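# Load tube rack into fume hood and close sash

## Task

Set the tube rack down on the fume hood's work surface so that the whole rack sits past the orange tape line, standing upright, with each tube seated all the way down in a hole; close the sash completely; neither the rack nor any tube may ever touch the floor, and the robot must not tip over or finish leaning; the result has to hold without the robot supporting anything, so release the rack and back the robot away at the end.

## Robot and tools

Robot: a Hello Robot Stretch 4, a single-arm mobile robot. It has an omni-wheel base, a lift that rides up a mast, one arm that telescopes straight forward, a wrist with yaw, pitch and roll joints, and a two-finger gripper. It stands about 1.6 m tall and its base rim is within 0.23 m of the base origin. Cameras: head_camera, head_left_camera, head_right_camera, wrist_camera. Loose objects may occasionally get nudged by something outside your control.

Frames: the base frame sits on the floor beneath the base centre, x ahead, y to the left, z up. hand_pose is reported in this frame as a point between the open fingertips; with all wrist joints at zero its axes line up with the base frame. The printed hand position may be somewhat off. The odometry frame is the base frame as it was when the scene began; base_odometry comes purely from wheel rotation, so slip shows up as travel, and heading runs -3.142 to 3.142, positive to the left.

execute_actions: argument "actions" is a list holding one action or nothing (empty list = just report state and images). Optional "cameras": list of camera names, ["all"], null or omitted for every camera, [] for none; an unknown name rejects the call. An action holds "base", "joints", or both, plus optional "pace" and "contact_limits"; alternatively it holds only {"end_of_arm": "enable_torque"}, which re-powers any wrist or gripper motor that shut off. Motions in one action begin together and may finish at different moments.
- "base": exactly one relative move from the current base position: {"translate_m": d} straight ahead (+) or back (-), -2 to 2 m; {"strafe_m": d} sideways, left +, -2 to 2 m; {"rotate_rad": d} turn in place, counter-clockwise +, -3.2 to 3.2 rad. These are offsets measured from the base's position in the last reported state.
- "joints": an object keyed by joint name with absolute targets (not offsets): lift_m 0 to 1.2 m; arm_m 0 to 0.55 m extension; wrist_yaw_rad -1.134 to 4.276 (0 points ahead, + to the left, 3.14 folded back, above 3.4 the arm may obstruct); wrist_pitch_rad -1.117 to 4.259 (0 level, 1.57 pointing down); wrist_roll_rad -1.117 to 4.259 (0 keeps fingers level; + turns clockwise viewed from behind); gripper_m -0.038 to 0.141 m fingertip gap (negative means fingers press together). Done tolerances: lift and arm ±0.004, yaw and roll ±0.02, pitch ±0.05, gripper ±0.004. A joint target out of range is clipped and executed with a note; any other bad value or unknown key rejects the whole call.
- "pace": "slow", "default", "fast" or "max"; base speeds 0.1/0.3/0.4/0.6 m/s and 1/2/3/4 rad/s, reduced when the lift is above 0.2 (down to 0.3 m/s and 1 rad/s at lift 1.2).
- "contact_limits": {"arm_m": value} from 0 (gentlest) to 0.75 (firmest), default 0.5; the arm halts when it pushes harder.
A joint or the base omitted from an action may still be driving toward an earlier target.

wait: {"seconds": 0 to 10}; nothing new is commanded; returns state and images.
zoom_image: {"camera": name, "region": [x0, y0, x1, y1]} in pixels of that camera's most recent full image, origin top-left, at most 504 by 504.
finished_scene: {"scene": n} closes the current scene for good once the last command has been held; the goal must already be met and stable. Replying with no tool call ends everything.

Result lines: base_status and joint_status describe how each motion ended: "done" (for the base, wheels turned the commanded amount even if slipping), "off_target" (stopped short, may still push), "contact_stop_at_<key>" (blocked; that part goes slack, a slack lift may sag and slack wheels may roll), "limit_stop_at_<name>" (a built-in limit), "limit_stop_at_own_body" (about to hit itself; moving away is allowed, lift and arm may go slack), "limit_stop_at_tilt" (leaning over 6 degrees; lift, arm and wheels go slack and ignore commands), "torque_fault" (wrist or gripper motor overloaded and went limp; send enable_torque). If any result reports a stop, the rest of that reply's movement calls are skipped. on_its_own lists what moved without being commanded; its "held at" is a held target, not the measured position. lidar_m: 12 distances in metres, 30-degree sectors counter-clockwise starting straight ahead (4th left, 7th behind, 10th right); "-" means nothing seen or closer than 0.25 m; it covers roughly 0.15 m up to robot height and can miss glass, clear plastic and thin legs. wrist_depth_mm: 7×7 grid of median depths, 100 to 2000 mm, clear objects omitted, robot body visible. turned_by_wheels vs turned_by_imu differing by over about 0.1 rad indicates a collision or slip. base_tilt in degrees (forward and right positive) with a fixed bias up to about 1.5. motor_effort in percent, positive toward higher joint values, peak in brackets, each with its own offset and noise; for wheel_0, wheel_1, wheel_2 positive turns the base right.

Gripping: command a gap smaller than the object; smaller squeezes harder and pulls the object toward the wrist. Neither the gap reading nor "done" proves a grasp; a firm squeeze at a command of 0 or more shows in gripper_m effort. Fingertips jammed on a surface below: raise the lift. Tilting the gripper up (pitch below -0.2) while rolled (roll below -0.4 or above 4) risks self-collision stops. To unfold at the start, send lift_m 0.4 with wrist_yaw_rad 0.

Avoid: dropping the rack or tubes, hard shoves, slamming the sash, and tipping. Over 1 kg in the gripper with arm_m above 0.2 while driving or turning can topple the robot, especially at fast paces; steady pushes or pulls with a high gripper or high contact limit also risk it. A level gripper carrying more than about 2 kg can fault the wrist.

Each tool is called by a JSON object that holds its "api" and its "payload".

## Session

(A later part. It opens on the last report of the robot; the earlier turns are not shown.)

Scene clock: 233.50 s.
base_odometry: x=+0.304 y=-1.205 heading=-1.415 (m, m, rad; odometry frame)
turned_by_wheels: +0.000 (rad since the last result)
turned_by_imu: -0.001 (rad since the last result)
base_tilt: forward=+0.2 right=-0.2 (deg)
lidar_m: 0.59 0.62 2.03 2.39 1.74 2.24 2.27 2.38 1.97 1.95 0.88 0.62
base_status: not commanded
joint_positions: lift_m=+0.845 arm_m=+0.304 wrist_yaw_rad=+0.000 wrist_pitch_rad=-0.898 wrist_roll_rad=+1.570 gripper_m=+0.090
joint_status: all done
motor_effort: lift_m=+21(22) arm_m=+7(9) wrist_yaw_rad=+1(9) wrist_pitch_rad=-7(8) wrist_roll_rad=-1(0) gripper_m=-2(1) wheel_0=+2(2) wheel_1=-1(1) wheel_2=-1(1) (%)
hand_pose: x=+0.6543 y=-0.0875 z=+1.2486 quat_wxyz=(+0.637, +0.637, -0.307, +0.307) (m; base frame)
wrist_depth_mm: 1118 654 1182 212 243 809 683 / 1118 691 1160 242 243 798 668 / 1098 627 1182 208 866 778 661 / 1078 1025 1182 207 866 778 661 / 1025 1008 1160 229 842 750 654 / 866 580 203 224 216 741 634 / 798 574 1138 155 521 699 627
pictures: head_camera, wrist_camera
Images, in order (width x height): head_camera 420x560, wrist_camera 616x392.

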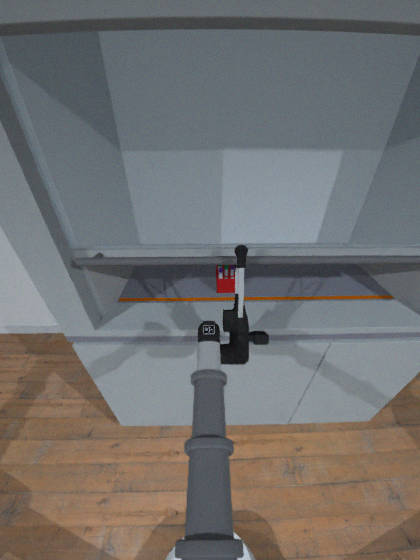

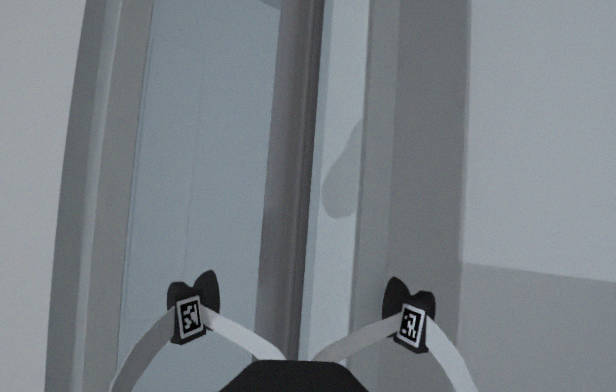

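{"api": "execute_actions", "payload": {"actions": [{"joints":{"arm_m":0.33},"pace":"slow"}], "cameras": []}}

{"api": "execute_actions", "payload": {"actions": [{"joints":{"gripper_m":0.0}}], "cameras": ["wrist_camera"]}}

{"api": "execute_actions", "payload": {"actions": [{"joints":{"lift_m":0.72}}], "cameras": ["wrist_camera"]}}

Scene clock: 235.03 s.
base_odometry: x=+0.304 y=-1.205 heading=-1.415 (m, m, rad; odometry frame)
turned_by_wheels: +0.000 (rad since the last result)
turned_by_imu: +0.000 (rad since the last result)
base_tilt: forward=+0.2 right=-0.2 (deg)
lidar_m: 0.59 0.62 2.05 2.37 1.73 2.22 2.28 2.37 1.97 1.94 0.88 0.62
base_status: not commanded
joint_positions: lift_m=+0.845 arm_m=+0.329 wrist_yaw_rad=+0.000 wrist_pitch_rad=-0.898 wrist_roll_rad=+1.570 gripper_m=+0.090
joint_status: all done
motor_effort: lift_m=+21(21) arm_m=+7(8) wrist_yaw_rad=+1(2) wrist_pitch_rad=-6(7) wrist_roll_rad=-1(1) gripper_m=-2(1) wheel_0=+2(2) wheel_1=-1(1) wheel_2=-1(1) (%)
hand_pose: x=+0.6793 y=-0.0875 z=+1.2486 quat_wxyz=(+0.637, +0.637, -0.307, +0.307) (m; base frame)
wrist_depth_mm: 1138 627 1118 218 891 768 654 / 1078 1025 1098 221 904 768 647 / 1078 991 1098 217 917 759 640 / 991 976 1098 213 878 750 634 / 831 1008 187 216 854 723 627 / 668 960 185 213 215 723 621 / 621 976 181 155 854 676 615
pictures: none
No camera images: the call's "cameras" was empty. Leave "cameras" out to get every camera's image.

Scene clock: 236.73 s.
base_odometry: x=+0.304 y=-1.205 heading=-1.415 (m, m, rad; odometry frame)
turned_by_wheels: +0.000 (rad since the last result)
turned_by_imu: +0.000 (rad since the last result)
base_tilt: forward=+0.3 right=-0.2 (deg)
lidar_m: 0.59 0.62 2.03 2.38 1.72 2.24 2.27 2.37 1.98 1.95 0.87 0.63
base_status: not commanded
joint_positions: lift_m=+0.846 arm_m=+0.330 wrist_yaw_rad=+0.009 wrist_pitch_rad=-0.882 wrist_roll_rad=+1.571 gripper_m=+0.001
joint_status: all done
on_its_own: wrist_yaw_rad is at rest, and its effort (-26) is outside its rest range (-13 to +13); wrist_pitch_rad is at rest, and its effort (-53) is outside its rest range (-23 to +23)
motor_effort: lift_m=+11(20) arm_m=-2(7) wrist_yaw_rad=-26(25) wrist_pitch_rad=-53(53) wrist_roll_rad=-1(1) gripper_m=-41(43) wheel_0=-3(3) wheel_1=-1(1) wheel_2=+4(4) (%)
hand_pose: x=+0.6855 y=-0.0858 z=+1.2465 quat_wxyz=(+0.638, +0.641, -0.299, +0.305) (m; base frame)
wrist_depth_mm: 1078 1008 1098 204 866 750 647 / 904 976 1098 207 866 750 647 / 831 991 1118 203 878 741 634 / 715 976 173 201 866 723 621 / 647 991 171 203 842 723 621 / 559 960 172 199 200 707 615 / 554 976 169 195 768 158 609
pictures: wrist_camera
Images, in order (width x height): wrist_camera 616x392.

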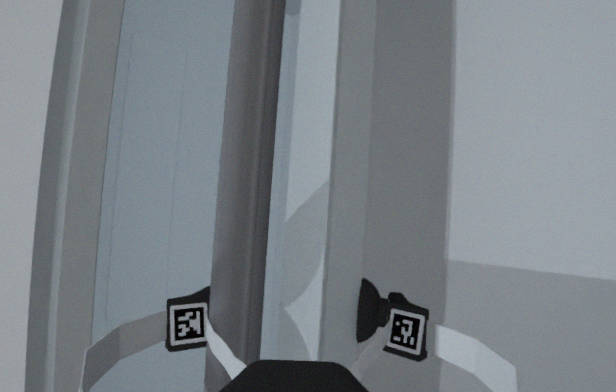

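Scene clock: 237.53 s.
base_odometry: x=+0.304 y=-1.206 heading=-1.415 (m, m, rad; odometry frame)
turned_by_wheels: +0.000 (rad since the last result)
turned_by_imu: +0.000 (rad since the last result)
base_tilt: forward=+0.2 right=-0.4 (deg)
lidar_m: 0.58 0.62 2.04 2.39 1.73 2.24 2.28 2.39 1.97 1.93 0.86 0.64
base_status: not commanded
joint_positions: lift_m=+0.833 arm_m=+0.331 wrist_yaw_rad=+0.006 wrist_pitch_rad=-0.884 wrist_roll_rad=+1.571 gripper_m=+0.001
joint_status: lift_m contact_stop (moved -0.012 of -0.126)
on_its_own: lift_m is slack since a contact_stop (your +0.720 is given up); wrist_yaw_rad is at rest, and its effort (-16) is outside its rest range (-13 to +13); wrist_pitch_rad is at rest, and its effort (-47) is outside its rest range (-23 to +23)
motor_effort: lift_m=+18(22) arm_m=-6(6) wrist_yaw_rad=-16(32) wrist_pitch_rad=-47(53) wrist_roll_rad=-2(2) gripper_m=-35(49) wheel_0=-6(6) wheel_1=-1(1) wheel_2=+8(8) (%)
hand_pose: x=+0.6853 y=-0.0863 z=+1.2346 quat_wxyz=(+0.638, +0.640, -0.301, +0.304) (m; base frame)
wrist_depth_mm: 1042 1008 1138 204 878 750 647 / 866 1008 1118 208 878 732 647 / 809 1008 1138 203 854 750 634 / 699 1008 175 200 866 732 627 / 621 991 169 202 866 723 621 / 564 960 169 200 203 699 609 / 564 960 170 193 488 156 603
pictures: wrist_camera
Images, in order (width x height): wrist_camera 616x392.

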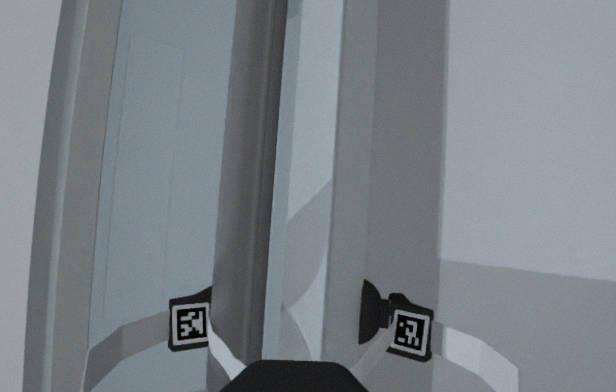

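Finger is hooked over the bar now. Repeat.

{"api": "execute_actions", "payload": {"actions": [{"joints":{"lift_m":0.7},"pace":"max"}], "cameras": []}}

Scene clock: 238.40 s.
base_odometry: x=+0.304 y=-1.205 heading=-1.415 (m, m, rad; odometry frame)
turned_by_wheels: +0.000 (rad since the last result)
turned_by_imu: +0.000 (rad since the last result)
base_tilt: forward=+0.3 right=-0.3 (deg)
lidar_m: 0.60 0.62 2.01 2.39 1.73 2.24 2.28 2.37 1.97 1.94 0.87 0.63
base_status: not commanded
joint_positions: lift_m=+0.806 arm_m=+0.331 wrist_yaw_rad=+0.004 wrist_pitch_rad=-0.886 wrist_roll_rad=+1.571 gripper_m=+0.001
joint_status: lift_m contact_stop (moved -0.027 of -0.133)
on_its_own: lift_m is slack since a contact_stop (your +0.700 is given up); wrist_pitch_rad is at rest, and its effort (-41) is outside its rest range (-23 to +23)
motor_effort: lift_m=+18(15) arm_m=-7(7) wrist_yaw_rad=-9(36) wrist_pitch_rad=-41(47) wrist_roll_rad=-3(4) gripper_m=-29(54) wheel_0=-5(8) wheel_1=-2(2) wheel_2=+5(10) (%)
hand_pose: x=+0.6848 y=-0.0867 z=+1.2076 quat_wxyz=(+0.638, +0.639, -0.302, +0.304) (m; base frame)
wrist_depth_mm: 1042 1025 1182 206 891 750 640 / 878 1042 1160 202 866 750 640 / 798 1008 1160 204 842 741 640 / 699 1025 1182 200 842 732 627 / 634 1025 171 197 842 715 621 / 591 1008 167 198 198 707 615 / 597 574 167 192 199 162 603
pictures: none
No camera images: the call's "cameras" was empty. Leave "cameras" out to get every camera's image.

{"api": "execute_actions", "payload": {"actions": [{"joints":{"lift_m":0.65},"pace":"max"}], "cameras": []}}

Scene clock: 239.47 s.
base_odometry: x=+0.304 y=-1.205 heading=-1.415 (m, m, rad; odometry frame)
turned_by_wheels: +0.000 (rad since the last result)
turned_by_imu: +0.000 (rad since the last result)
base_tilt: forward=+0.3 right=-0.3 (deg)
lidar_m: 0.59 0.62 2.02 2.38 1.74 2.24 2.28 2.38 1.97 1.93 0.87 0.63
base_status: not commanded
joint_positions: lift_m=+0.769 arm_m=+0.331 wrist_yaw_rad=+0.003 wrist_pitch_rad=-0.887 wrist_roll_rad=+1.571 gripper_m=+0.001
joint_status: lift_m contact_stop (moved -0.036 of -0.156)
on_its_own: lift_m is slack since a contact_stop (your +0.650 is given up); wrist_pitch_rad is at rest, and its effort (-38) is outside its rest range (-23 to +23)
motor_effort: lift_m=+18(24) arm_m=-7(7) wrist_yaw_rad=-5(38) wrist_pitch_rad=-38(41) wrist_roll_rad=-3(4) gripper_m=-27(59) wheel_0=-4(7) wheel_1=-3(3) wheel_2=+4(9) (%)
hand_pose: x=+0.6846 y=-0.0869 z=+1.1714 quat_wxyz=(+0.638, +0.639, -0.303, +0.304) (m; base frame)
wrist_depth_mm: 1025 1060 1205 205 831 759 647 / 891 1078 1205 202 854 750 647 / 820 1078 1205 199 854 741 634 / 707 1078 1205 202 842 732 627 / 654 1042 1205 198 831 723 621 / 634 1060 167 194 198 707 609 / 609 167 163 189 195 164 603
pictures: none
No camera images: the call's "cameras" was empty. Leave "cameras" out to get every camera's image.

{"api": "execute_actions", "payload": {"actions": [{"joints":{"lift_m":0.6},"pace":"max"}], "cameras": []}}

Scene clock: 240.43 s.
base_odometry: x=+0.304 y=-1.205 heading=-1.415 (m, m, rad; odometry frame)
turned_by_wheels: +0.000 (rad since the last result)
turned_by_imu: +0.000 (rad since the last result)
base_tilt: forward=+0.3 right=-0.3 (deg)
lidar_m: 0.59 0.63 2.03 2.38 1.75 2.26 2.29 2.39 1.98 1.94 0.85 0.63
base_status: not commanded
joint_positions: lift_m=+0.733 arm_m=+0.331 wrist_yaw_rad=+0.003 wrist_pitch_rad=-0.887 wrist_roll_rad=+1.571 gripper_m=+0.001
joint_status: lift_m contact_stop (moved -0.036 of -0.169)
on_its_own: lift_m is slack since a contact_stop (your +0.600 is given up); wrist_pitch_rad is at rest, and its effort (-40) is outside its rest range (-23 to +23)
motor_effort: lift_m=+18(12) arm_m=-8(8) wrist_yaw_rad=-8(37) wrist_pitch_rad=-40(40) wrist_roll_rad=-3(3) gripper_m=-27(58) wheel_0=-4(6) wheel_1=-3(3) wheel_2=+5(8) (%)
hand_pose: x=+0.6848 y=-0.0868 z=+1.1350 quat_wxyz=(+0.638, +0.639, -0.302, +0.304) (m; base frame)
wrist_depth_mm: 1025 1098 1229 206 878 750 640 / 891 1118 1229 202 866 750 640 / 820 1098 1229 204 854 732 634 / 707 1098 1229 202 842 723 627 / 707 1098 172 197 831 715 615 / 668 1078 166 195 198 707 603 / 647 603 166 191 195 159 591
pictures: none
No camera images: the call's "cameras" was empty. Leave "cameras" out to get every camera's image.

{"api": "execute_actions", "payload": {"actions": [{"joints":{"lift_m":0.55},"pace":"max"}], "cameras": ["wrist_camera","head_camera"]}}

Scene clock: 241.30 s.
base_odometry: x=+0.304 y=-1.206 heading=-1.415 (m, m, rad; odometry frame)
turned_by_wheels: +0.000 (rad since the last result)
turned_by_imu: +0.000 (rad since the last result)
base_tilt: forward=+0.2 right=-0.3 (deg)
lidar_m: 0.59 0.62 2.03 2.38 1.73 2.22 2.28 2.37 1.96 1.95 0.87 0.62
base_status: not commanded
joint_positions: lift_m=+0.701 arm_m=+0.331 wrist_yaw_rad=+0.004 wrist_pitch_rad=-0.897 wrist_roll_rad=+1.571 gripper_m=+0.001
joint_status: lift_m contact_stop (moved -0.032 of -0.183)
on_its_own: lift_m is slack since a contact_stop (your +0.550 is given up)
motor_effort: lift_m=+15(22) arm_m=-8(8) wrist_yaw_rad=-8(34) wrist_pitch_rad=-11(39) wrist_roll_rad=-4(4) gripper_m=-25(59) wheel_0=-6(6) wheel_1=-3(3) wheel_2=+7(9) (%)
hand_pose: x=+0.6827 y=-0.0867 z=+1.1048 quat_wxyz=(+0.636, +0.638, -0.305, +0.308) (m; base frame)
wrist_depth_mm: 1205 1138 1308 202 205 768 - / 1229 1098 1336 200 204 759 - / 1098 1118 1255 196 854 759 - / 1025 1118 1308 199 831 750 - / 854 1118 1281 196 809 741 - / 676 1098 176 192 192 707 - / 683 1060 180 176 187 167 -
pictures: head_camera, wrist_camera
Images, in order (width x height): head_camera 420x560, wrist_camera 616x392.

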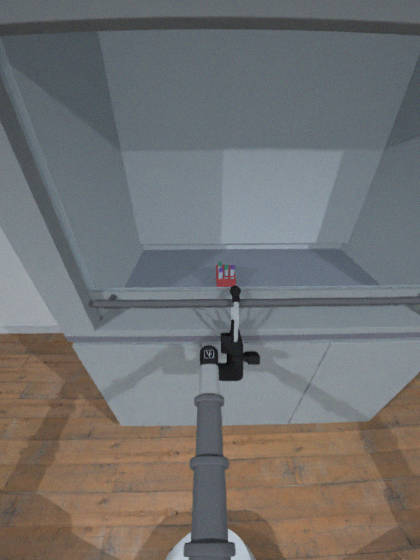

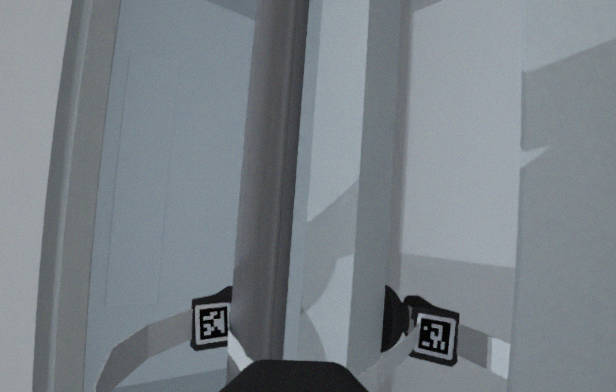

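{"api": "execute_actions", "payload": {"actions": [{"joints":{"gripper_m":0.12,"lift_m":0.71}}], "cameras": ["wrist_camera"]}}

{"api": "execute_actions", "payload": {"actions": [{"joints":{"arm_m":0.12},"pace":"slow","contact_limits":{"arm_m":0.2}}], "cameras": ["wrist_camera"]}}

{"api": "execute_actions", "payload": {"actions": [{"joints":{"arm_m":0.05,"lift_m":1.2,"gripper_m":0.0,"wrist_roll_rad":0,"wrist_pitch_rad":0.85}}], "cameras": []}}

{"api": "execute_actions", "payload": {"actions": [{"joints":{"arm_m":0.33}}], "cameras": ["wrist_camera","head_camera"]}}

Scene clock: 243.83 s.
base_odometry: x=+0.304 y=-1.205 heading=-1.415 (m, m, rad; odometry frame)
turned_by_wheels: +0.000 (rad since the last result)
turned_by_imu: -0.001 (rad since the last result)
base_tilt: forward=+0.1 right=-0.2 (deg)
lidar_m: 0.60 0.62 2.02 2.39 1.74 2.24 2.28 2.38 1.98 1.94 0.86 0.62
base_status: not commanded
joint_positions: lift_m=+0.710 arm_m=+0.331 wrist_yaw_rad=-0.001 wrist_pitch_rad=-0.899 wrist_roll_rad=+1.570 gripper_m=+0.120
joint_status: all done
motor_effort: lift_m=+22(22) arm_m=-2(8) wrist_yaw_rad=+4(8) wrist_pitch_rad=-4(22) wrist_roll_rad=-1(3) gripper_m=+0(26) wheel_0=+0(6) wheel_1=-3(3) wheel_2=+1(6) (%)
hand_pose: x=+0.6809 y=-0.0875 z=+1.1137 quat_wxyz=(+0.637, +0.637, -0.308, +0.307) (m; base frame)
wrist_depth_mm: 1182 1138 1308 208 213 768 - / 1205 1138 1281 202 842 768 - / 1098 1118 1255 201 842 750 - / 960 1138 1255 203 820 741 - / 820 1118 1281 198 842 723 - / 668 1060 178 195 199 683 - / 676 1098 1205 148 798 668 -
pictures: wrist_camera
Images, in order (width x height): wrist_camera 616x392.

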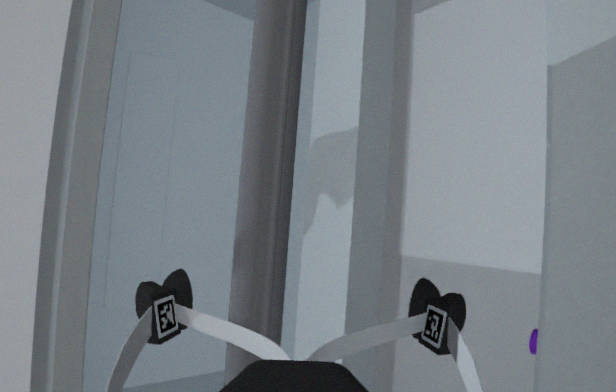

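Scene clock: 247.20 s.
base_odometry: x=+0.304 y=-1.205 heading=-1.415 (m, m, rad; odometry frame)
turned_by_wheels: +0.000 (rad since the last result)
turned_by_imu: -0.001 (rad since the last result)
base_tilt: forward=+0.0 right=-0.2 (deg)
lidar_m: 0.59 0.63 2.01 2.39 1.73 2.22 2.28 2.37 1.96 1.94 0.86 0.63
base_status: not commanded
joint_positions: lift_m=+0.710 arm_m=+0.121 wrist_yaw_rad=+0.000 wrist_pitch_rad=-0.898 wrist_roll_rad=+1.570 gripper_m=+0.120
joint_status: all done
motor_effort: lift_m=+22(22) arm_m=-7(8) wrist_yaw_rad=+1(2) wrist_pitch_rad=-6(9) wrist_roll_rad=-1(1) gripper_m=+1(0) wheel_0=+0(0) wheel_1=-3(3) wheel_2=+1(1) (%)
contact_limits: arm_m 0.2
hand_pose: x=+0.4719 y=-0.0874 z=+1.1136 quat_wxyz=(+0.637, +0.637, -0.307, +0.307) (m; base frame)
wrist_depth_mm: 1229 1366 1336 1430 1205 340 820 / 1255 1336 1308 1464 1229 332 820 / 1255 1160 1281 1499 1182 327 809 / 1229 1098 1281 1430 1182 324 798 / 1255 1042 1308 1464 1160 327 809 / 1255 991 1281 1464 1118 300 778 / 1255 820 1336 149 1098 307 778
pictures: wrist_camera
Images, in order (width x height): wrist_camera 616x392.

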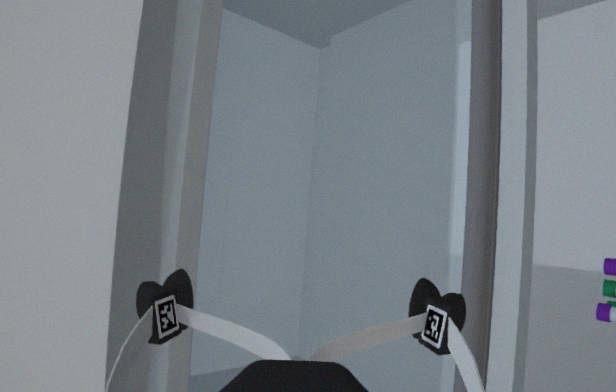

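Scene clock: 250.13 s.
base_odometry: x=+0.304 y=-1.205 heading=-1.415 (m, m, rad; odometry frame)
turned_by_wheels: +0.000 (rad since the last result)
turned_by_imu: -0.001 (rad since the last result)
base_tilt: forward=+0.2 right=-0.2 (deg)
lidar_m: 0.60 0.63 2.02 2.39 1.74 2.24 2.27 2.37 1.98 1.94 0.87 0.62
base_status: not commanded
joint_positions: lift_m=+1.200 arm_m=+0.051 wrist_yaw_rad=+0.000 wrist_pitch_rad=+0.851 wrist_roll_rad=+0.000 gripper_m=+0.000
joint_status: all done
motor_effort: lift_m=+22(21) arm_m=-7(7) wrist_yaw_rad=+1(1) wrist_pitch_rad=-5(5) wrist_roll_rad=-1(6) gripper_m=-6(8) wheel_0=+0(0) wheel_1=-3(3) wheel_2=+1(1) (%)
hand_pose: x=+0.4123 y=-0.0874 z=+1.1609 quat_wxyz=(+0.911, +0.000, +0.413, +0.000) (m; base frame)
wrist_depth_mm: 732 1008 991 960 976 991 946 / 691 820 842 741 854 878 917 / 449 445 445 449 452 462 459 / 539 544 554 559 569 569 569 / 574 549 549 539 539 535 535 / 691 676 615 204 634 661 668 / 904 788 809 173 176 820 854
pictures: none
No camera images: the call's "cameras" was empty. Leave "cameras" out to get every camera's image.

Scene clock: 252.47 s.
base_odometry: x=+0.304 y=-1.205 heading=-1.416 (m, m, rad; odometry frame)
turned_by_wheels: -0.001 (rad since the last result)
turned_by_imu: +0.009 (rad since the last result)
base_tilt: forward=+0.1 right=-0.2 (deg)
lidar_m: 0.60 0.63 2.04 2.38 1.72 2.24 2.27 2.38 1.98 1.94 0.87 0.63
base_status: not commanded
joint_positions: lift_m=+1.200 arm_m=+0.328 wrist_yaw_rad=-0.013 wrist_pitch_rad=+0.869 wrist_roll_rad=+0.000 gripper_m=+0.000
joint_status: all done
on_its_own: wrist_yaw_rad is at rest, and its effort (+39) is outside its rest range (-13 to +13); wrist_pitch_rad is at rest, and its effort (-57) is outside its rest range (-23 to +23)
motor_effort: lift_m=+17(21) arm_m=+14(15) wrist_yaw_rad=+39(47) wrist_pitch_rad=-57(61) wrist_roll_rad=+0(1) gripper_m=-4(7) wheel_0=+0(0) wheel_1=-1(3) wheel_2=-12(12) (%)
hand_pose: x=+0.6834 y=-0.0899 z=+1.1579 quat_wxyz=(+0.907, +0.003, +0.421, -0.006) (m; base frame)
wrist_depth_mm: 699 699 699 699 707 691 699 / 715 788 798 788 788 809 798 / 654 661 676 683 691 707 715 / 569 580 580 488 603 609 621 / 504 512 517 508 530 535 539 / 268 271 274 208 473 477 473 / 370 271 279 176 179 282 336
pictures: head_camera, wrist_camera
Images, in order (width x height): head_camera 420x560, wrist_camera 616x392.

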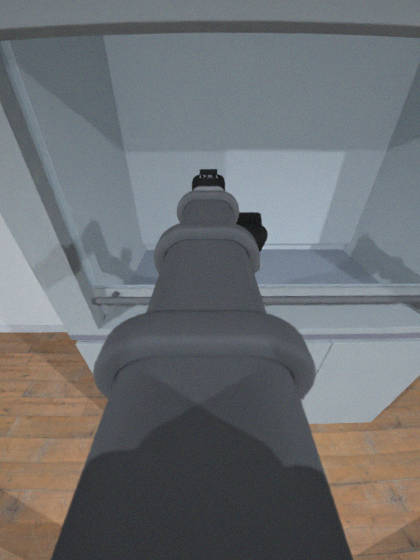

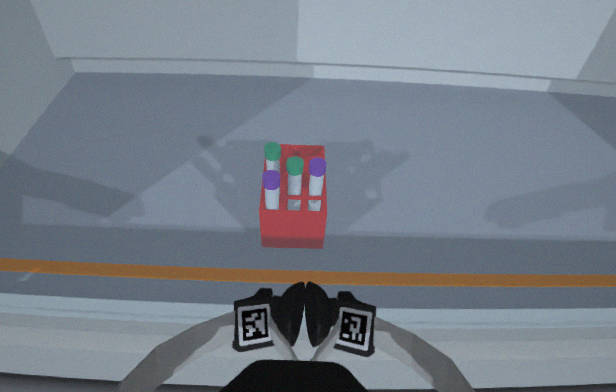

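{"api": "execute_actions", "payload": {"actions": [{"joints":{"arm_m":0.305}}], "cameras": []}}

{"api": "execute_actions", "payload": {"actions": [{"joints":{"lift_m":0.95},"pace":"max"}], "cameras": ["wrist_camera"]}}

Scene clock: 253.50 s.
base_odometry: x=+0.304 y=-1.205 heading=-1.415 (m, m, rad; odometry frame)
turned_by_wheels: +0.001 (rad since the last result)
turned_by_imu: +0.000 (rad since the last result)
base_tilt: forward=+0.2 right=-0.2 (deg)
lidar_m: 0.59 0.63 2.06 2.37 1.74 2.24 2.28 2.38 1.96 1.94 0.86 0.62
base_status: not commanded
joint_positions: lift_m=+1.200 arm_m=+0.306 wrist_yaw_rad=+0.000 wrist_pitch_rad=+0.852 wrist_roll_rad=+0.000 gripper_m=+0.000
joint_status: all done
motor_effort: lift_m=+17(17) arm_m=-7(10) wrist_yaw_rad=+3(38) wrist_pitch_rad=-8(56) wrist_roll_rad=-1(1) gripper_m=-5(7) wheel_0=-1(1) wheel_1=+0(1) wheel_2=-4(12) (%)
hand_pose: x=+0.6671 y=-0.0875 z=+1.1612 quat_wxyz=(+0.911, +0.000, +0.413, +0.000) (m; base frame)
wrist_depth_mm: 691 715 699 707 699 707 699 / 715 820 788 798 798 809 768 / 661 683 691 699 723 723 741 / 574 591 591 496 609 621 627 / 508 512 521 521 535 539 544 / 277 279 277 204 286 286 287 / 319 296 253 174 176 298 345
pictures: none
No camera images: the call's "cameras" was empty. Leave "cameras" out to get every camera's image.

Scene clock: 254.73 s.
base_odometry: x=+0.304 y=-1.205 heading=-1.416 (m, m, rad; odometry frame)
turned_by_wheels: -0.001 (rad since the last result)
turned_by_imu: +0.015 (rad since the last result)
base_tilt: forward=+0.1 right=-0.3 (deg)
lidar_m: 0.60 0.63 2.08 2.38 1.72 2.28 2.28 2.40 1.97 1.95 0.86 0.63
base_status: not commanded
joint_positions: lift_m=+1.098 arm_m=+0.305 wrist_yaw_rad=-0.008 wrist_pitch_rad=+0.856 wrist_roll_rad=+0.000 gripper_m=+0.000
joint_status: lift_m contact_stop (moved -0.102 of -0.250)
on_its_own: lift_m is slack since a contact_stop (your +0.950 is given up); wrist_yaw_rad is at rest, and its effort (+24) is outside its rest range (-13 to +13)
motor_effort: lift_m=+18(17) arm_m=+1(7) wrist_yaw_rad=+24(41) wrist_pitch_rad=-20(98) wrist_roll_rad=+0(1) gripper_m=-10(13) wheel_0=-4(10) wheel_1=-3(10) wheel_2=-8(9) (%)
hand_pose: x=+0.6641 y=-0.0889 z=+1.0587 quat_wxyz=(+0.910, +0.002, +0.415, -0.004) (m; base frame)
wrist_depth_mm: 683 732 732 732 741 741 759 / 609 615 615 413 640 661 683 / 508 512 525 421 539 544 559 / 442 442 452 445 462 473 477 / 236 241 243 246 370 413 415 / 279 251 236 206 239 250 249 / 205 204 193 186 179 210 213
pictures: wrist_camera
Images, in order (width x height): wrist_camera 616x392.

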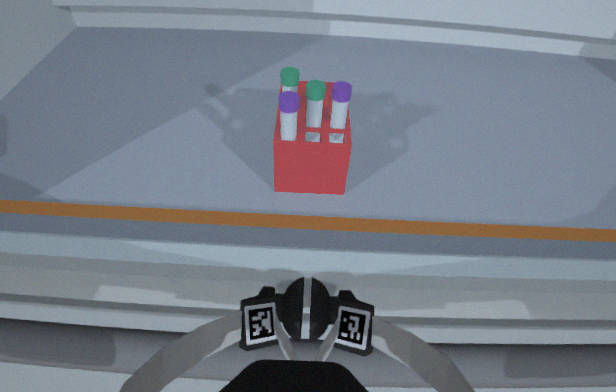

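Peak high; gentler.

{"api": "execute_actions", "payload": {"actions": [{"joints":{"lift_m":1.0}}], "cameras": ["wrist_camera"]}}

Scene clock: 256.10 s.
base_odometry: x=+0.304 y=-1.205 heading=-1.416 (m, m, rad; odometry frame)
turned_by_wheels: +0.000 (rad since the last result)
turned_by_imu: -0.005 (rad since the last result)
base_tilt: forward=+0.2 right=-0.2 (deg)
lidar_m: 0.60 0.63 2.06 2.38 1.72 2.26 2.27 2.39 1.97 1.95 0.85 0.63
base_status: not commanded
joint_positions: lift_m=+1.072 arm_m=+0.305 wrist_yaw_rad=-0.007 wrist_pitch_rad=+0.855 wrist_roll_rad=+0.000 gripper_m=+0.000
joint_status: lift_m contact_stop (moved -0.026 of -0.098)
on_its_own: lift_m is slack since a contact_stop (your +1.000 is given up); wrist_yaw_rad is at rest, and its effort (+19) is outside its rest range (-13 to +13)
motor_effort: lift_m=+18(22) arm_m=+1(1) wrist_yaw_rad=+19(36) wrist_pitch_rad=-16(43) wrist_roll_rad=+0(0) gripper_m=-6(9) wheel_0=-2(4) wheel_1=+0(3) wheel_2=-8(9) (%)
hand_pose: x=+0.6644 y=-0.0887 z=+1.0330 quat_wxyz=(+0.910, +0.001, +0.415, -0.003) (m; base frame)
wrist_depth_mm: 661 691 715 723 723 732 732 / 569 580 580 399 603 615 647 / 477 480 484 410 500 512 525 / 407 413 421 427 433 439 445 / 234 238 240 243 342 343 349 / 253 248 231 209 237 246 246 / 202 201 201 178 180 207 211
pictures: wrist_camera
Images, in order (width x height): wrist_camera 616x392.

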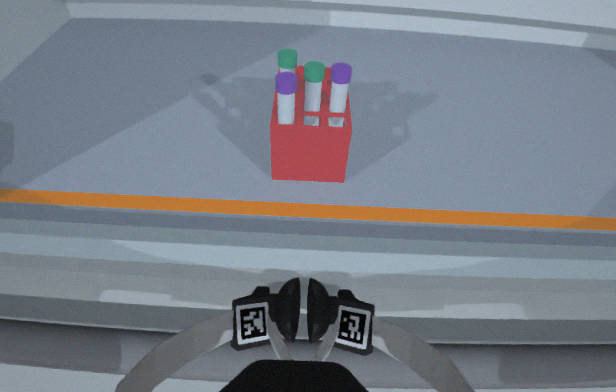

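{"api": "execute_actions", "payload": {"actions": [{"joints":{"lift_m":0.98}}], "cameras": []}}

Scene clock: 257.47 s.
base_odometry: x=+0.304 y=-1.205 heading=-1.416 (m, m, rad; odometry frame)
turned_by_wheels: +0.000 (rad since the last result)
turned_by_imu: +0.000 (rad since the last result)
base_tilt: forward=+0.1 right=-0.2 (deg)
lidar_m: 0.59 0.64 2.07 2.38 1.72 2.28 2.28 2.39 1.96 1.94 0.86 0.63
base_status: not commanded
joint_positions: lift_m=+1.050 arm_m=+0.305 wrist_yaw_rad=-0.007 wrist_pitch_rad=+0.855 wrist_roll_rad=+0.000 gripper_m=+0.000
joint_status: lift_m contact_stop (moved -0.022 of -0.092)
on_its_own: lift_m is slack since a contact_stop (your +0.980 is given up); wrist_yaw_rad is at rest, and its effort (+20) is outside its rest range (-13 to +13)
motor_effort: lift_m=+18(22) arm_m=+1(1) wrist_yaw_rad=+20(36) wrist_pitch_rad=-17(42) wrist_roll_rad=+0(1) gripper_m=-8(8) wheel_0=-3(3) wheel_1=-1(2) wheel_2=-7(9) (%)
hand_pose: x=+0.6644 y=-0.0887 z=+1.0110 quat_wxyz=(+0.910, +0.001, +0.415, -0.003) (m; base frame)
wrist_depth_mm: 621 640 676 691 707 715 723 / 521 535 539 387 564 580 591 / 442 449 455 402 469 477 484 / 382 384 389 394 404 410 413 / 236 238 242 245 315 317 324 / 252 249 232 208 236 246 246 / 202 201 202 178 180 208 209
pictures: none
No camera images: the call's "cameras" was empty. Leave "cameras" out to get every camera's image.

{"api": "execute_actions", "payload": {"actions": [{"joints":{"lift_m":0.96}}], "cameras": []}}

Scene clock: 258.87 s.
base_odometry: x=+0.304 y=-1.205 heading=-1.416 (m, m, rad; odometry frame)
turned_by_wheels: +0.000 (rad since the last result)
turned_by_imu: -0.001 (rad since the last result)
base_tilt: forward=+0.1 right=-0.2 (deg)
lidar_m: 0.59 0.62 2.06 2.37 1.73 2.28 2.28 2.38 1.96 1.95 0.86 0.62
base_status: not commanded
joint_positions: lift_m=+1.031 arm_m=+0.305 wrist_yaw_rad=-0.007 wrist_pitch_rad=+0.853 wrist_roll_rad=+0.000 gripper_m=+0.000
joint_status: lift_m contact_stop (moved -0.020 of -0.090)
on_its_own: lift_m is slack since a contact_stop (your +0.960 is given up); wrist_yaw_rad is at rest, and its effort (+23) is outside its rest range (-13 to +13)
motor_effort: lift_m=+17(18) arm_m=+2(1) wrist_yaw_rad=+23(35) wrist_pitch_rad=-10(42) wrist_roll_rad=+0(0) gripper_m=-5(7) wheel_0=-1(3) wheel_1=+0(2) wheel_2=-8(8) (%)
hand_pose: x=+0.6648 y=-0.0888 z=+0.9915 quat_wxyz=(+0.910, +0.001, +0.414, -0.003) (m; base frame)
wrist_depth_mm: 603 609 627 427 661 676 699 / 496 504 508 370 530 539 559 / 415 421 433 397 442 449 459 / 315 364 368 377 375 384 392 / 233 236 239 242 293 297 298 / 242 244 230 210 235 245 244 / 200 200 201 177 179 206 208
pictures: none
No camera images: the call's "cameras" was empty. Leave "cameras" out to get every camera's image.

{"api": "execute_actions", "payload": {"actions": [{"joints":{"lift_m":0.94}}], "cameras": ["wrist_camera"]}}

Scene clock: 260.40 s.
base_odometry: x=+0.304 y=-1.205 heading=-1.416 (m, m, rad; odometry frame)
turned_by_wheels: +0.000 (rad since the last result)
turned_by_imu: +0.003 (rad since the last result)
base_tilt: forward=+0.1 right=-0.3 (deg)
lidar_m: 0.60 0.62 2.07 2.37 1.74 2.28 2.26 2.39 1.95 1.93 0.86 0.62
base_status: not commanded
joint_positions: lift_m=+1.028 arm_m=+0.305 wrist_yaw_rad=-0.010 wrist_pitch_rad=+0.851 wrist_roll_rad=+0.000 gripper_m=+0.000
joint_status: lift_m contact_stop (moved -0.003 of -0.091)
on_its_own: lift_m is slack since a contact_stop (your +0.940 is given up); wrist_yaw_rad is at rest, and its effort (+29) is outside its rest range (-13 to +13)
motor_effort: lift_m=+15(18) arm_m=+1(1) wrist_yaw_rad=+29(33) wrist_pitch_rad=-4(42) wrist_roll_rad=+0(0) gripper_m=-5(6) wheel_0=-1(0) wheel_1=+1(1) wheel_2=-8(8) (%)
hand_pose: x=+0.6650 y=-0.0893 z=+0.9892 quat_wxyz=(+0.911, +0.002, +0.413, -0.004) (m; base frame)
wrist_depth_mm: 603 615 640 430 654 691 707 / 492 508 517 366 535 549 569 / 410 421 424 392 442 449 459 / 315 359 368 377 379 382 389 / 233 236 239 243 293 296 298 / 240 242 229 204 229 244 244 / 199 199 200 159 191 203 206
pictures: wrist_camera
Images, in order (width x height): wrist_camera 616x392.

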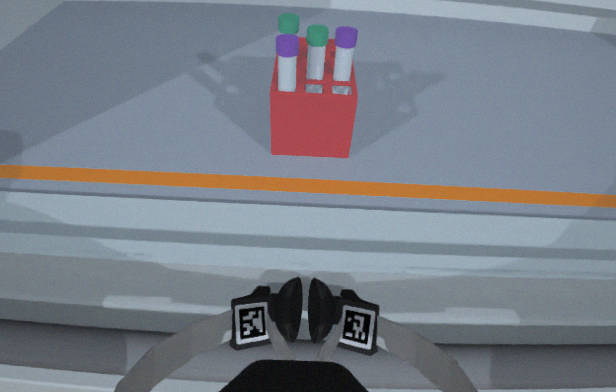

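{"api": "execute_actions", "payload": {"actions": [{"joints":{"lift_m":1.12}}], "cameras": []}}

{"api": "execute_actions", "payload": {"actions": [{"joints":{"arm_m":0.0},"base":{"translate_m":-0.15}}], "cameras": []}}

{"api": "execute_actions", "payload": {"actions": [{"joints":{"lift_m":0.83,"wrist_pitch_rad":0.0}}], "cameras": ["wrist_camera","head_camera"]}}

Scene clock: 262.07 s.
base_odometry: x=+0.304 y=-1.205 heading=-1.415 (m, m, rad; odometry frame)
turned_by_wheels: +0.000 (rad since the last result)
turned_by_imu: +0.000 (rad since the last result)
base_tilt: forward=+0.1 right=-0.2 (deg)
lidar_m: 0.60 0.63 2.08 2.38 1.72 2.28 2.28 2.38 1.97 1.95 0.87 0.62
base_status: not commanded
joint_positions: lift_m=+1.120 arm_m=+0.305 wrist_yaw_rad=+0.000 wrist_pitch_rad=+0.852 wrist_roll_rad=+0.000 gripper_m=+0.000
joint_status: all done
motor_effort: lift_m=+22(27) arm_m=+1(1) wrist_yaw_rad=+3(27) wrist_pitch_rad=-7(23) wrist_roll_rad=+0(0) gripper_m=-8(8) wheel_0=-1(1) wheel_1=+1(1) wheel_2=-5(8) (%)
hand_pose: x=+0.6657 y=-0.0875 z=+1.0808 quat_wxyz=(+0.911, +0.000, +0.413, +0.000) (m; base frame)
wrist_depth_mm: 676 768 759 699 707 691 699 / 627 661 668 683 691 723 741 / 554 559 554 433 580 591 597 / 473 477 484 459 500 504 512 / 379 421 424 436 436 439 442 / 298 301 306 204 353 355 359 / 306 298 304 174 176 296 301
pictures: none
No camera images: the call's "cameras" was empty. Leave "cameras" out to get every camera's image.

Scene clock: 264.10 s.
base_odometry: x=+0.281 y=-1.057 heading=-1.416 (m, m, rad; odometry frame)
turned_by_wheels: -0.001 (rad since the last result)
turned_by_imu: -0.001 (rad since the last result)
base_tilt: forward=+0.1 right=-0.2 (deg)
lidar_m: 0.75 0.79 2.29 1.82 1.65 2.19 2.13 2.23 1.97 1.92 1.07 0.77
base_status: done
joint_positions: lift_m=+1.120 arm_m=+0.001 wrist_yaw_rad=+0.000 wrist_pitch_rad=+0.852 wrist_roll_rad=+0.000 gripper_m=+0.000
joint_status: all done
motor_effort: lift_m=+22(21) arm_m=-6(9) wrist_yaw_rad=+0(3) wrist_pitch_rad=-6(7) wrist_roll_rad=+0(0) gripper_m=-7(7) wheel_0=-5(4) wheel_1=-5(9) wheel_2=+3(12) (%)
hand_pose: x=+0.3622 y=-0.0874 z=+1.0809 quat_wxyz=(+0.911, +0.000, +0.413, +0.000) (m; base frame)
wrist_depth_mm: 661 809 842 788 878 891 917 / 597 609 597 603 591 609 615 / 668 668 668 661 661 634 627 / 778 759 759 750 732 732 732 / 1464 917 904 891 891 866 866 / 1366 1138 1008 204 1025 1078 1042 / 1205 1229 1205 174 176 1308 1255
pictures: none
No camera images: the call's "cameras" was empty. Leave "cameras" out to get every camera's image.

Scene clock: 266.37 s.
base_odometry: x=+0.281 y=-1.057 heading=-1.416 (m, m, rad; odometry frame)
turned_by_wheels: +0.000 (rad since the last result)
turned_by_imu: -0.001 (rad since the last result)
base_tilt: forward=+0.2 right=-0.3 (deg)
lidar_m: 0.74 0.78 2.30 1.81 1.67 2.19 2.13 2.22 1.96 1.91 1.07 0.78
base_status: not commanded
joint_positions: lift_m=+0.830 arm_m=+0.001 wrist_yaw_rad=+0.000 wrist_pitch_rad=+0.003 wrist_roll_rad=+0.000 gripper_m=+0.000
joint_status: all done
motor_effort: lift_m=+14(22) arm_m=-7(7) wrist_yaw_rad=+2(2) wrist_pitch_rad=-9(14) wrist_roll_rad=+0(0) gripper_m=-6(7) wheel_0=-4(4) wheel_1=-5(5) wheel_2=+3(3) (%)
hand_pose: x=+0.4606 y=-0.0875 z=+1.0078 quat_wxyz=(+1.000, +0.000, +0.001, +0.000) (m; base frame)
wrist_depth_mm: 683 1008 1205 1205 1205 1205 1160 / 699 1008 1205 1205 1205 1205 1160 / 715 1060 1205 1205 1205 1205 1160 / 707 1042 1182 1205 1182 1205 1160 / 549 544 585 591 1182 1205 1025 / 530 535 525 204 535 535 535 / 530 525 525 173 176 530 530
pictures: head_camera, wrist_camera
Images, in order (width x height): head_camera 420x560, wrist_camera 616x392.

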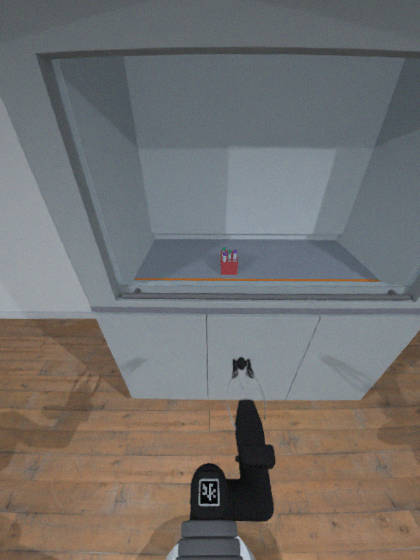

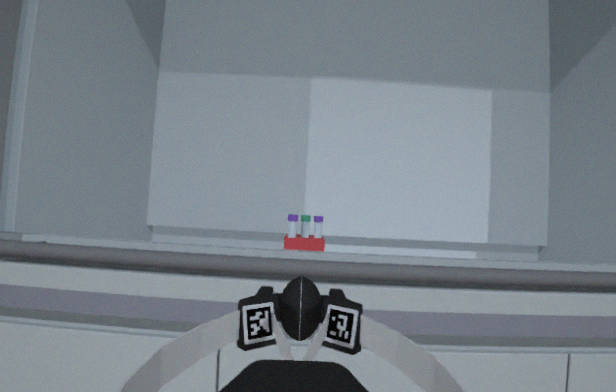

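{"api": "finished_scene", "payload": {"scene": 2}}

The scene is finished: the task was done.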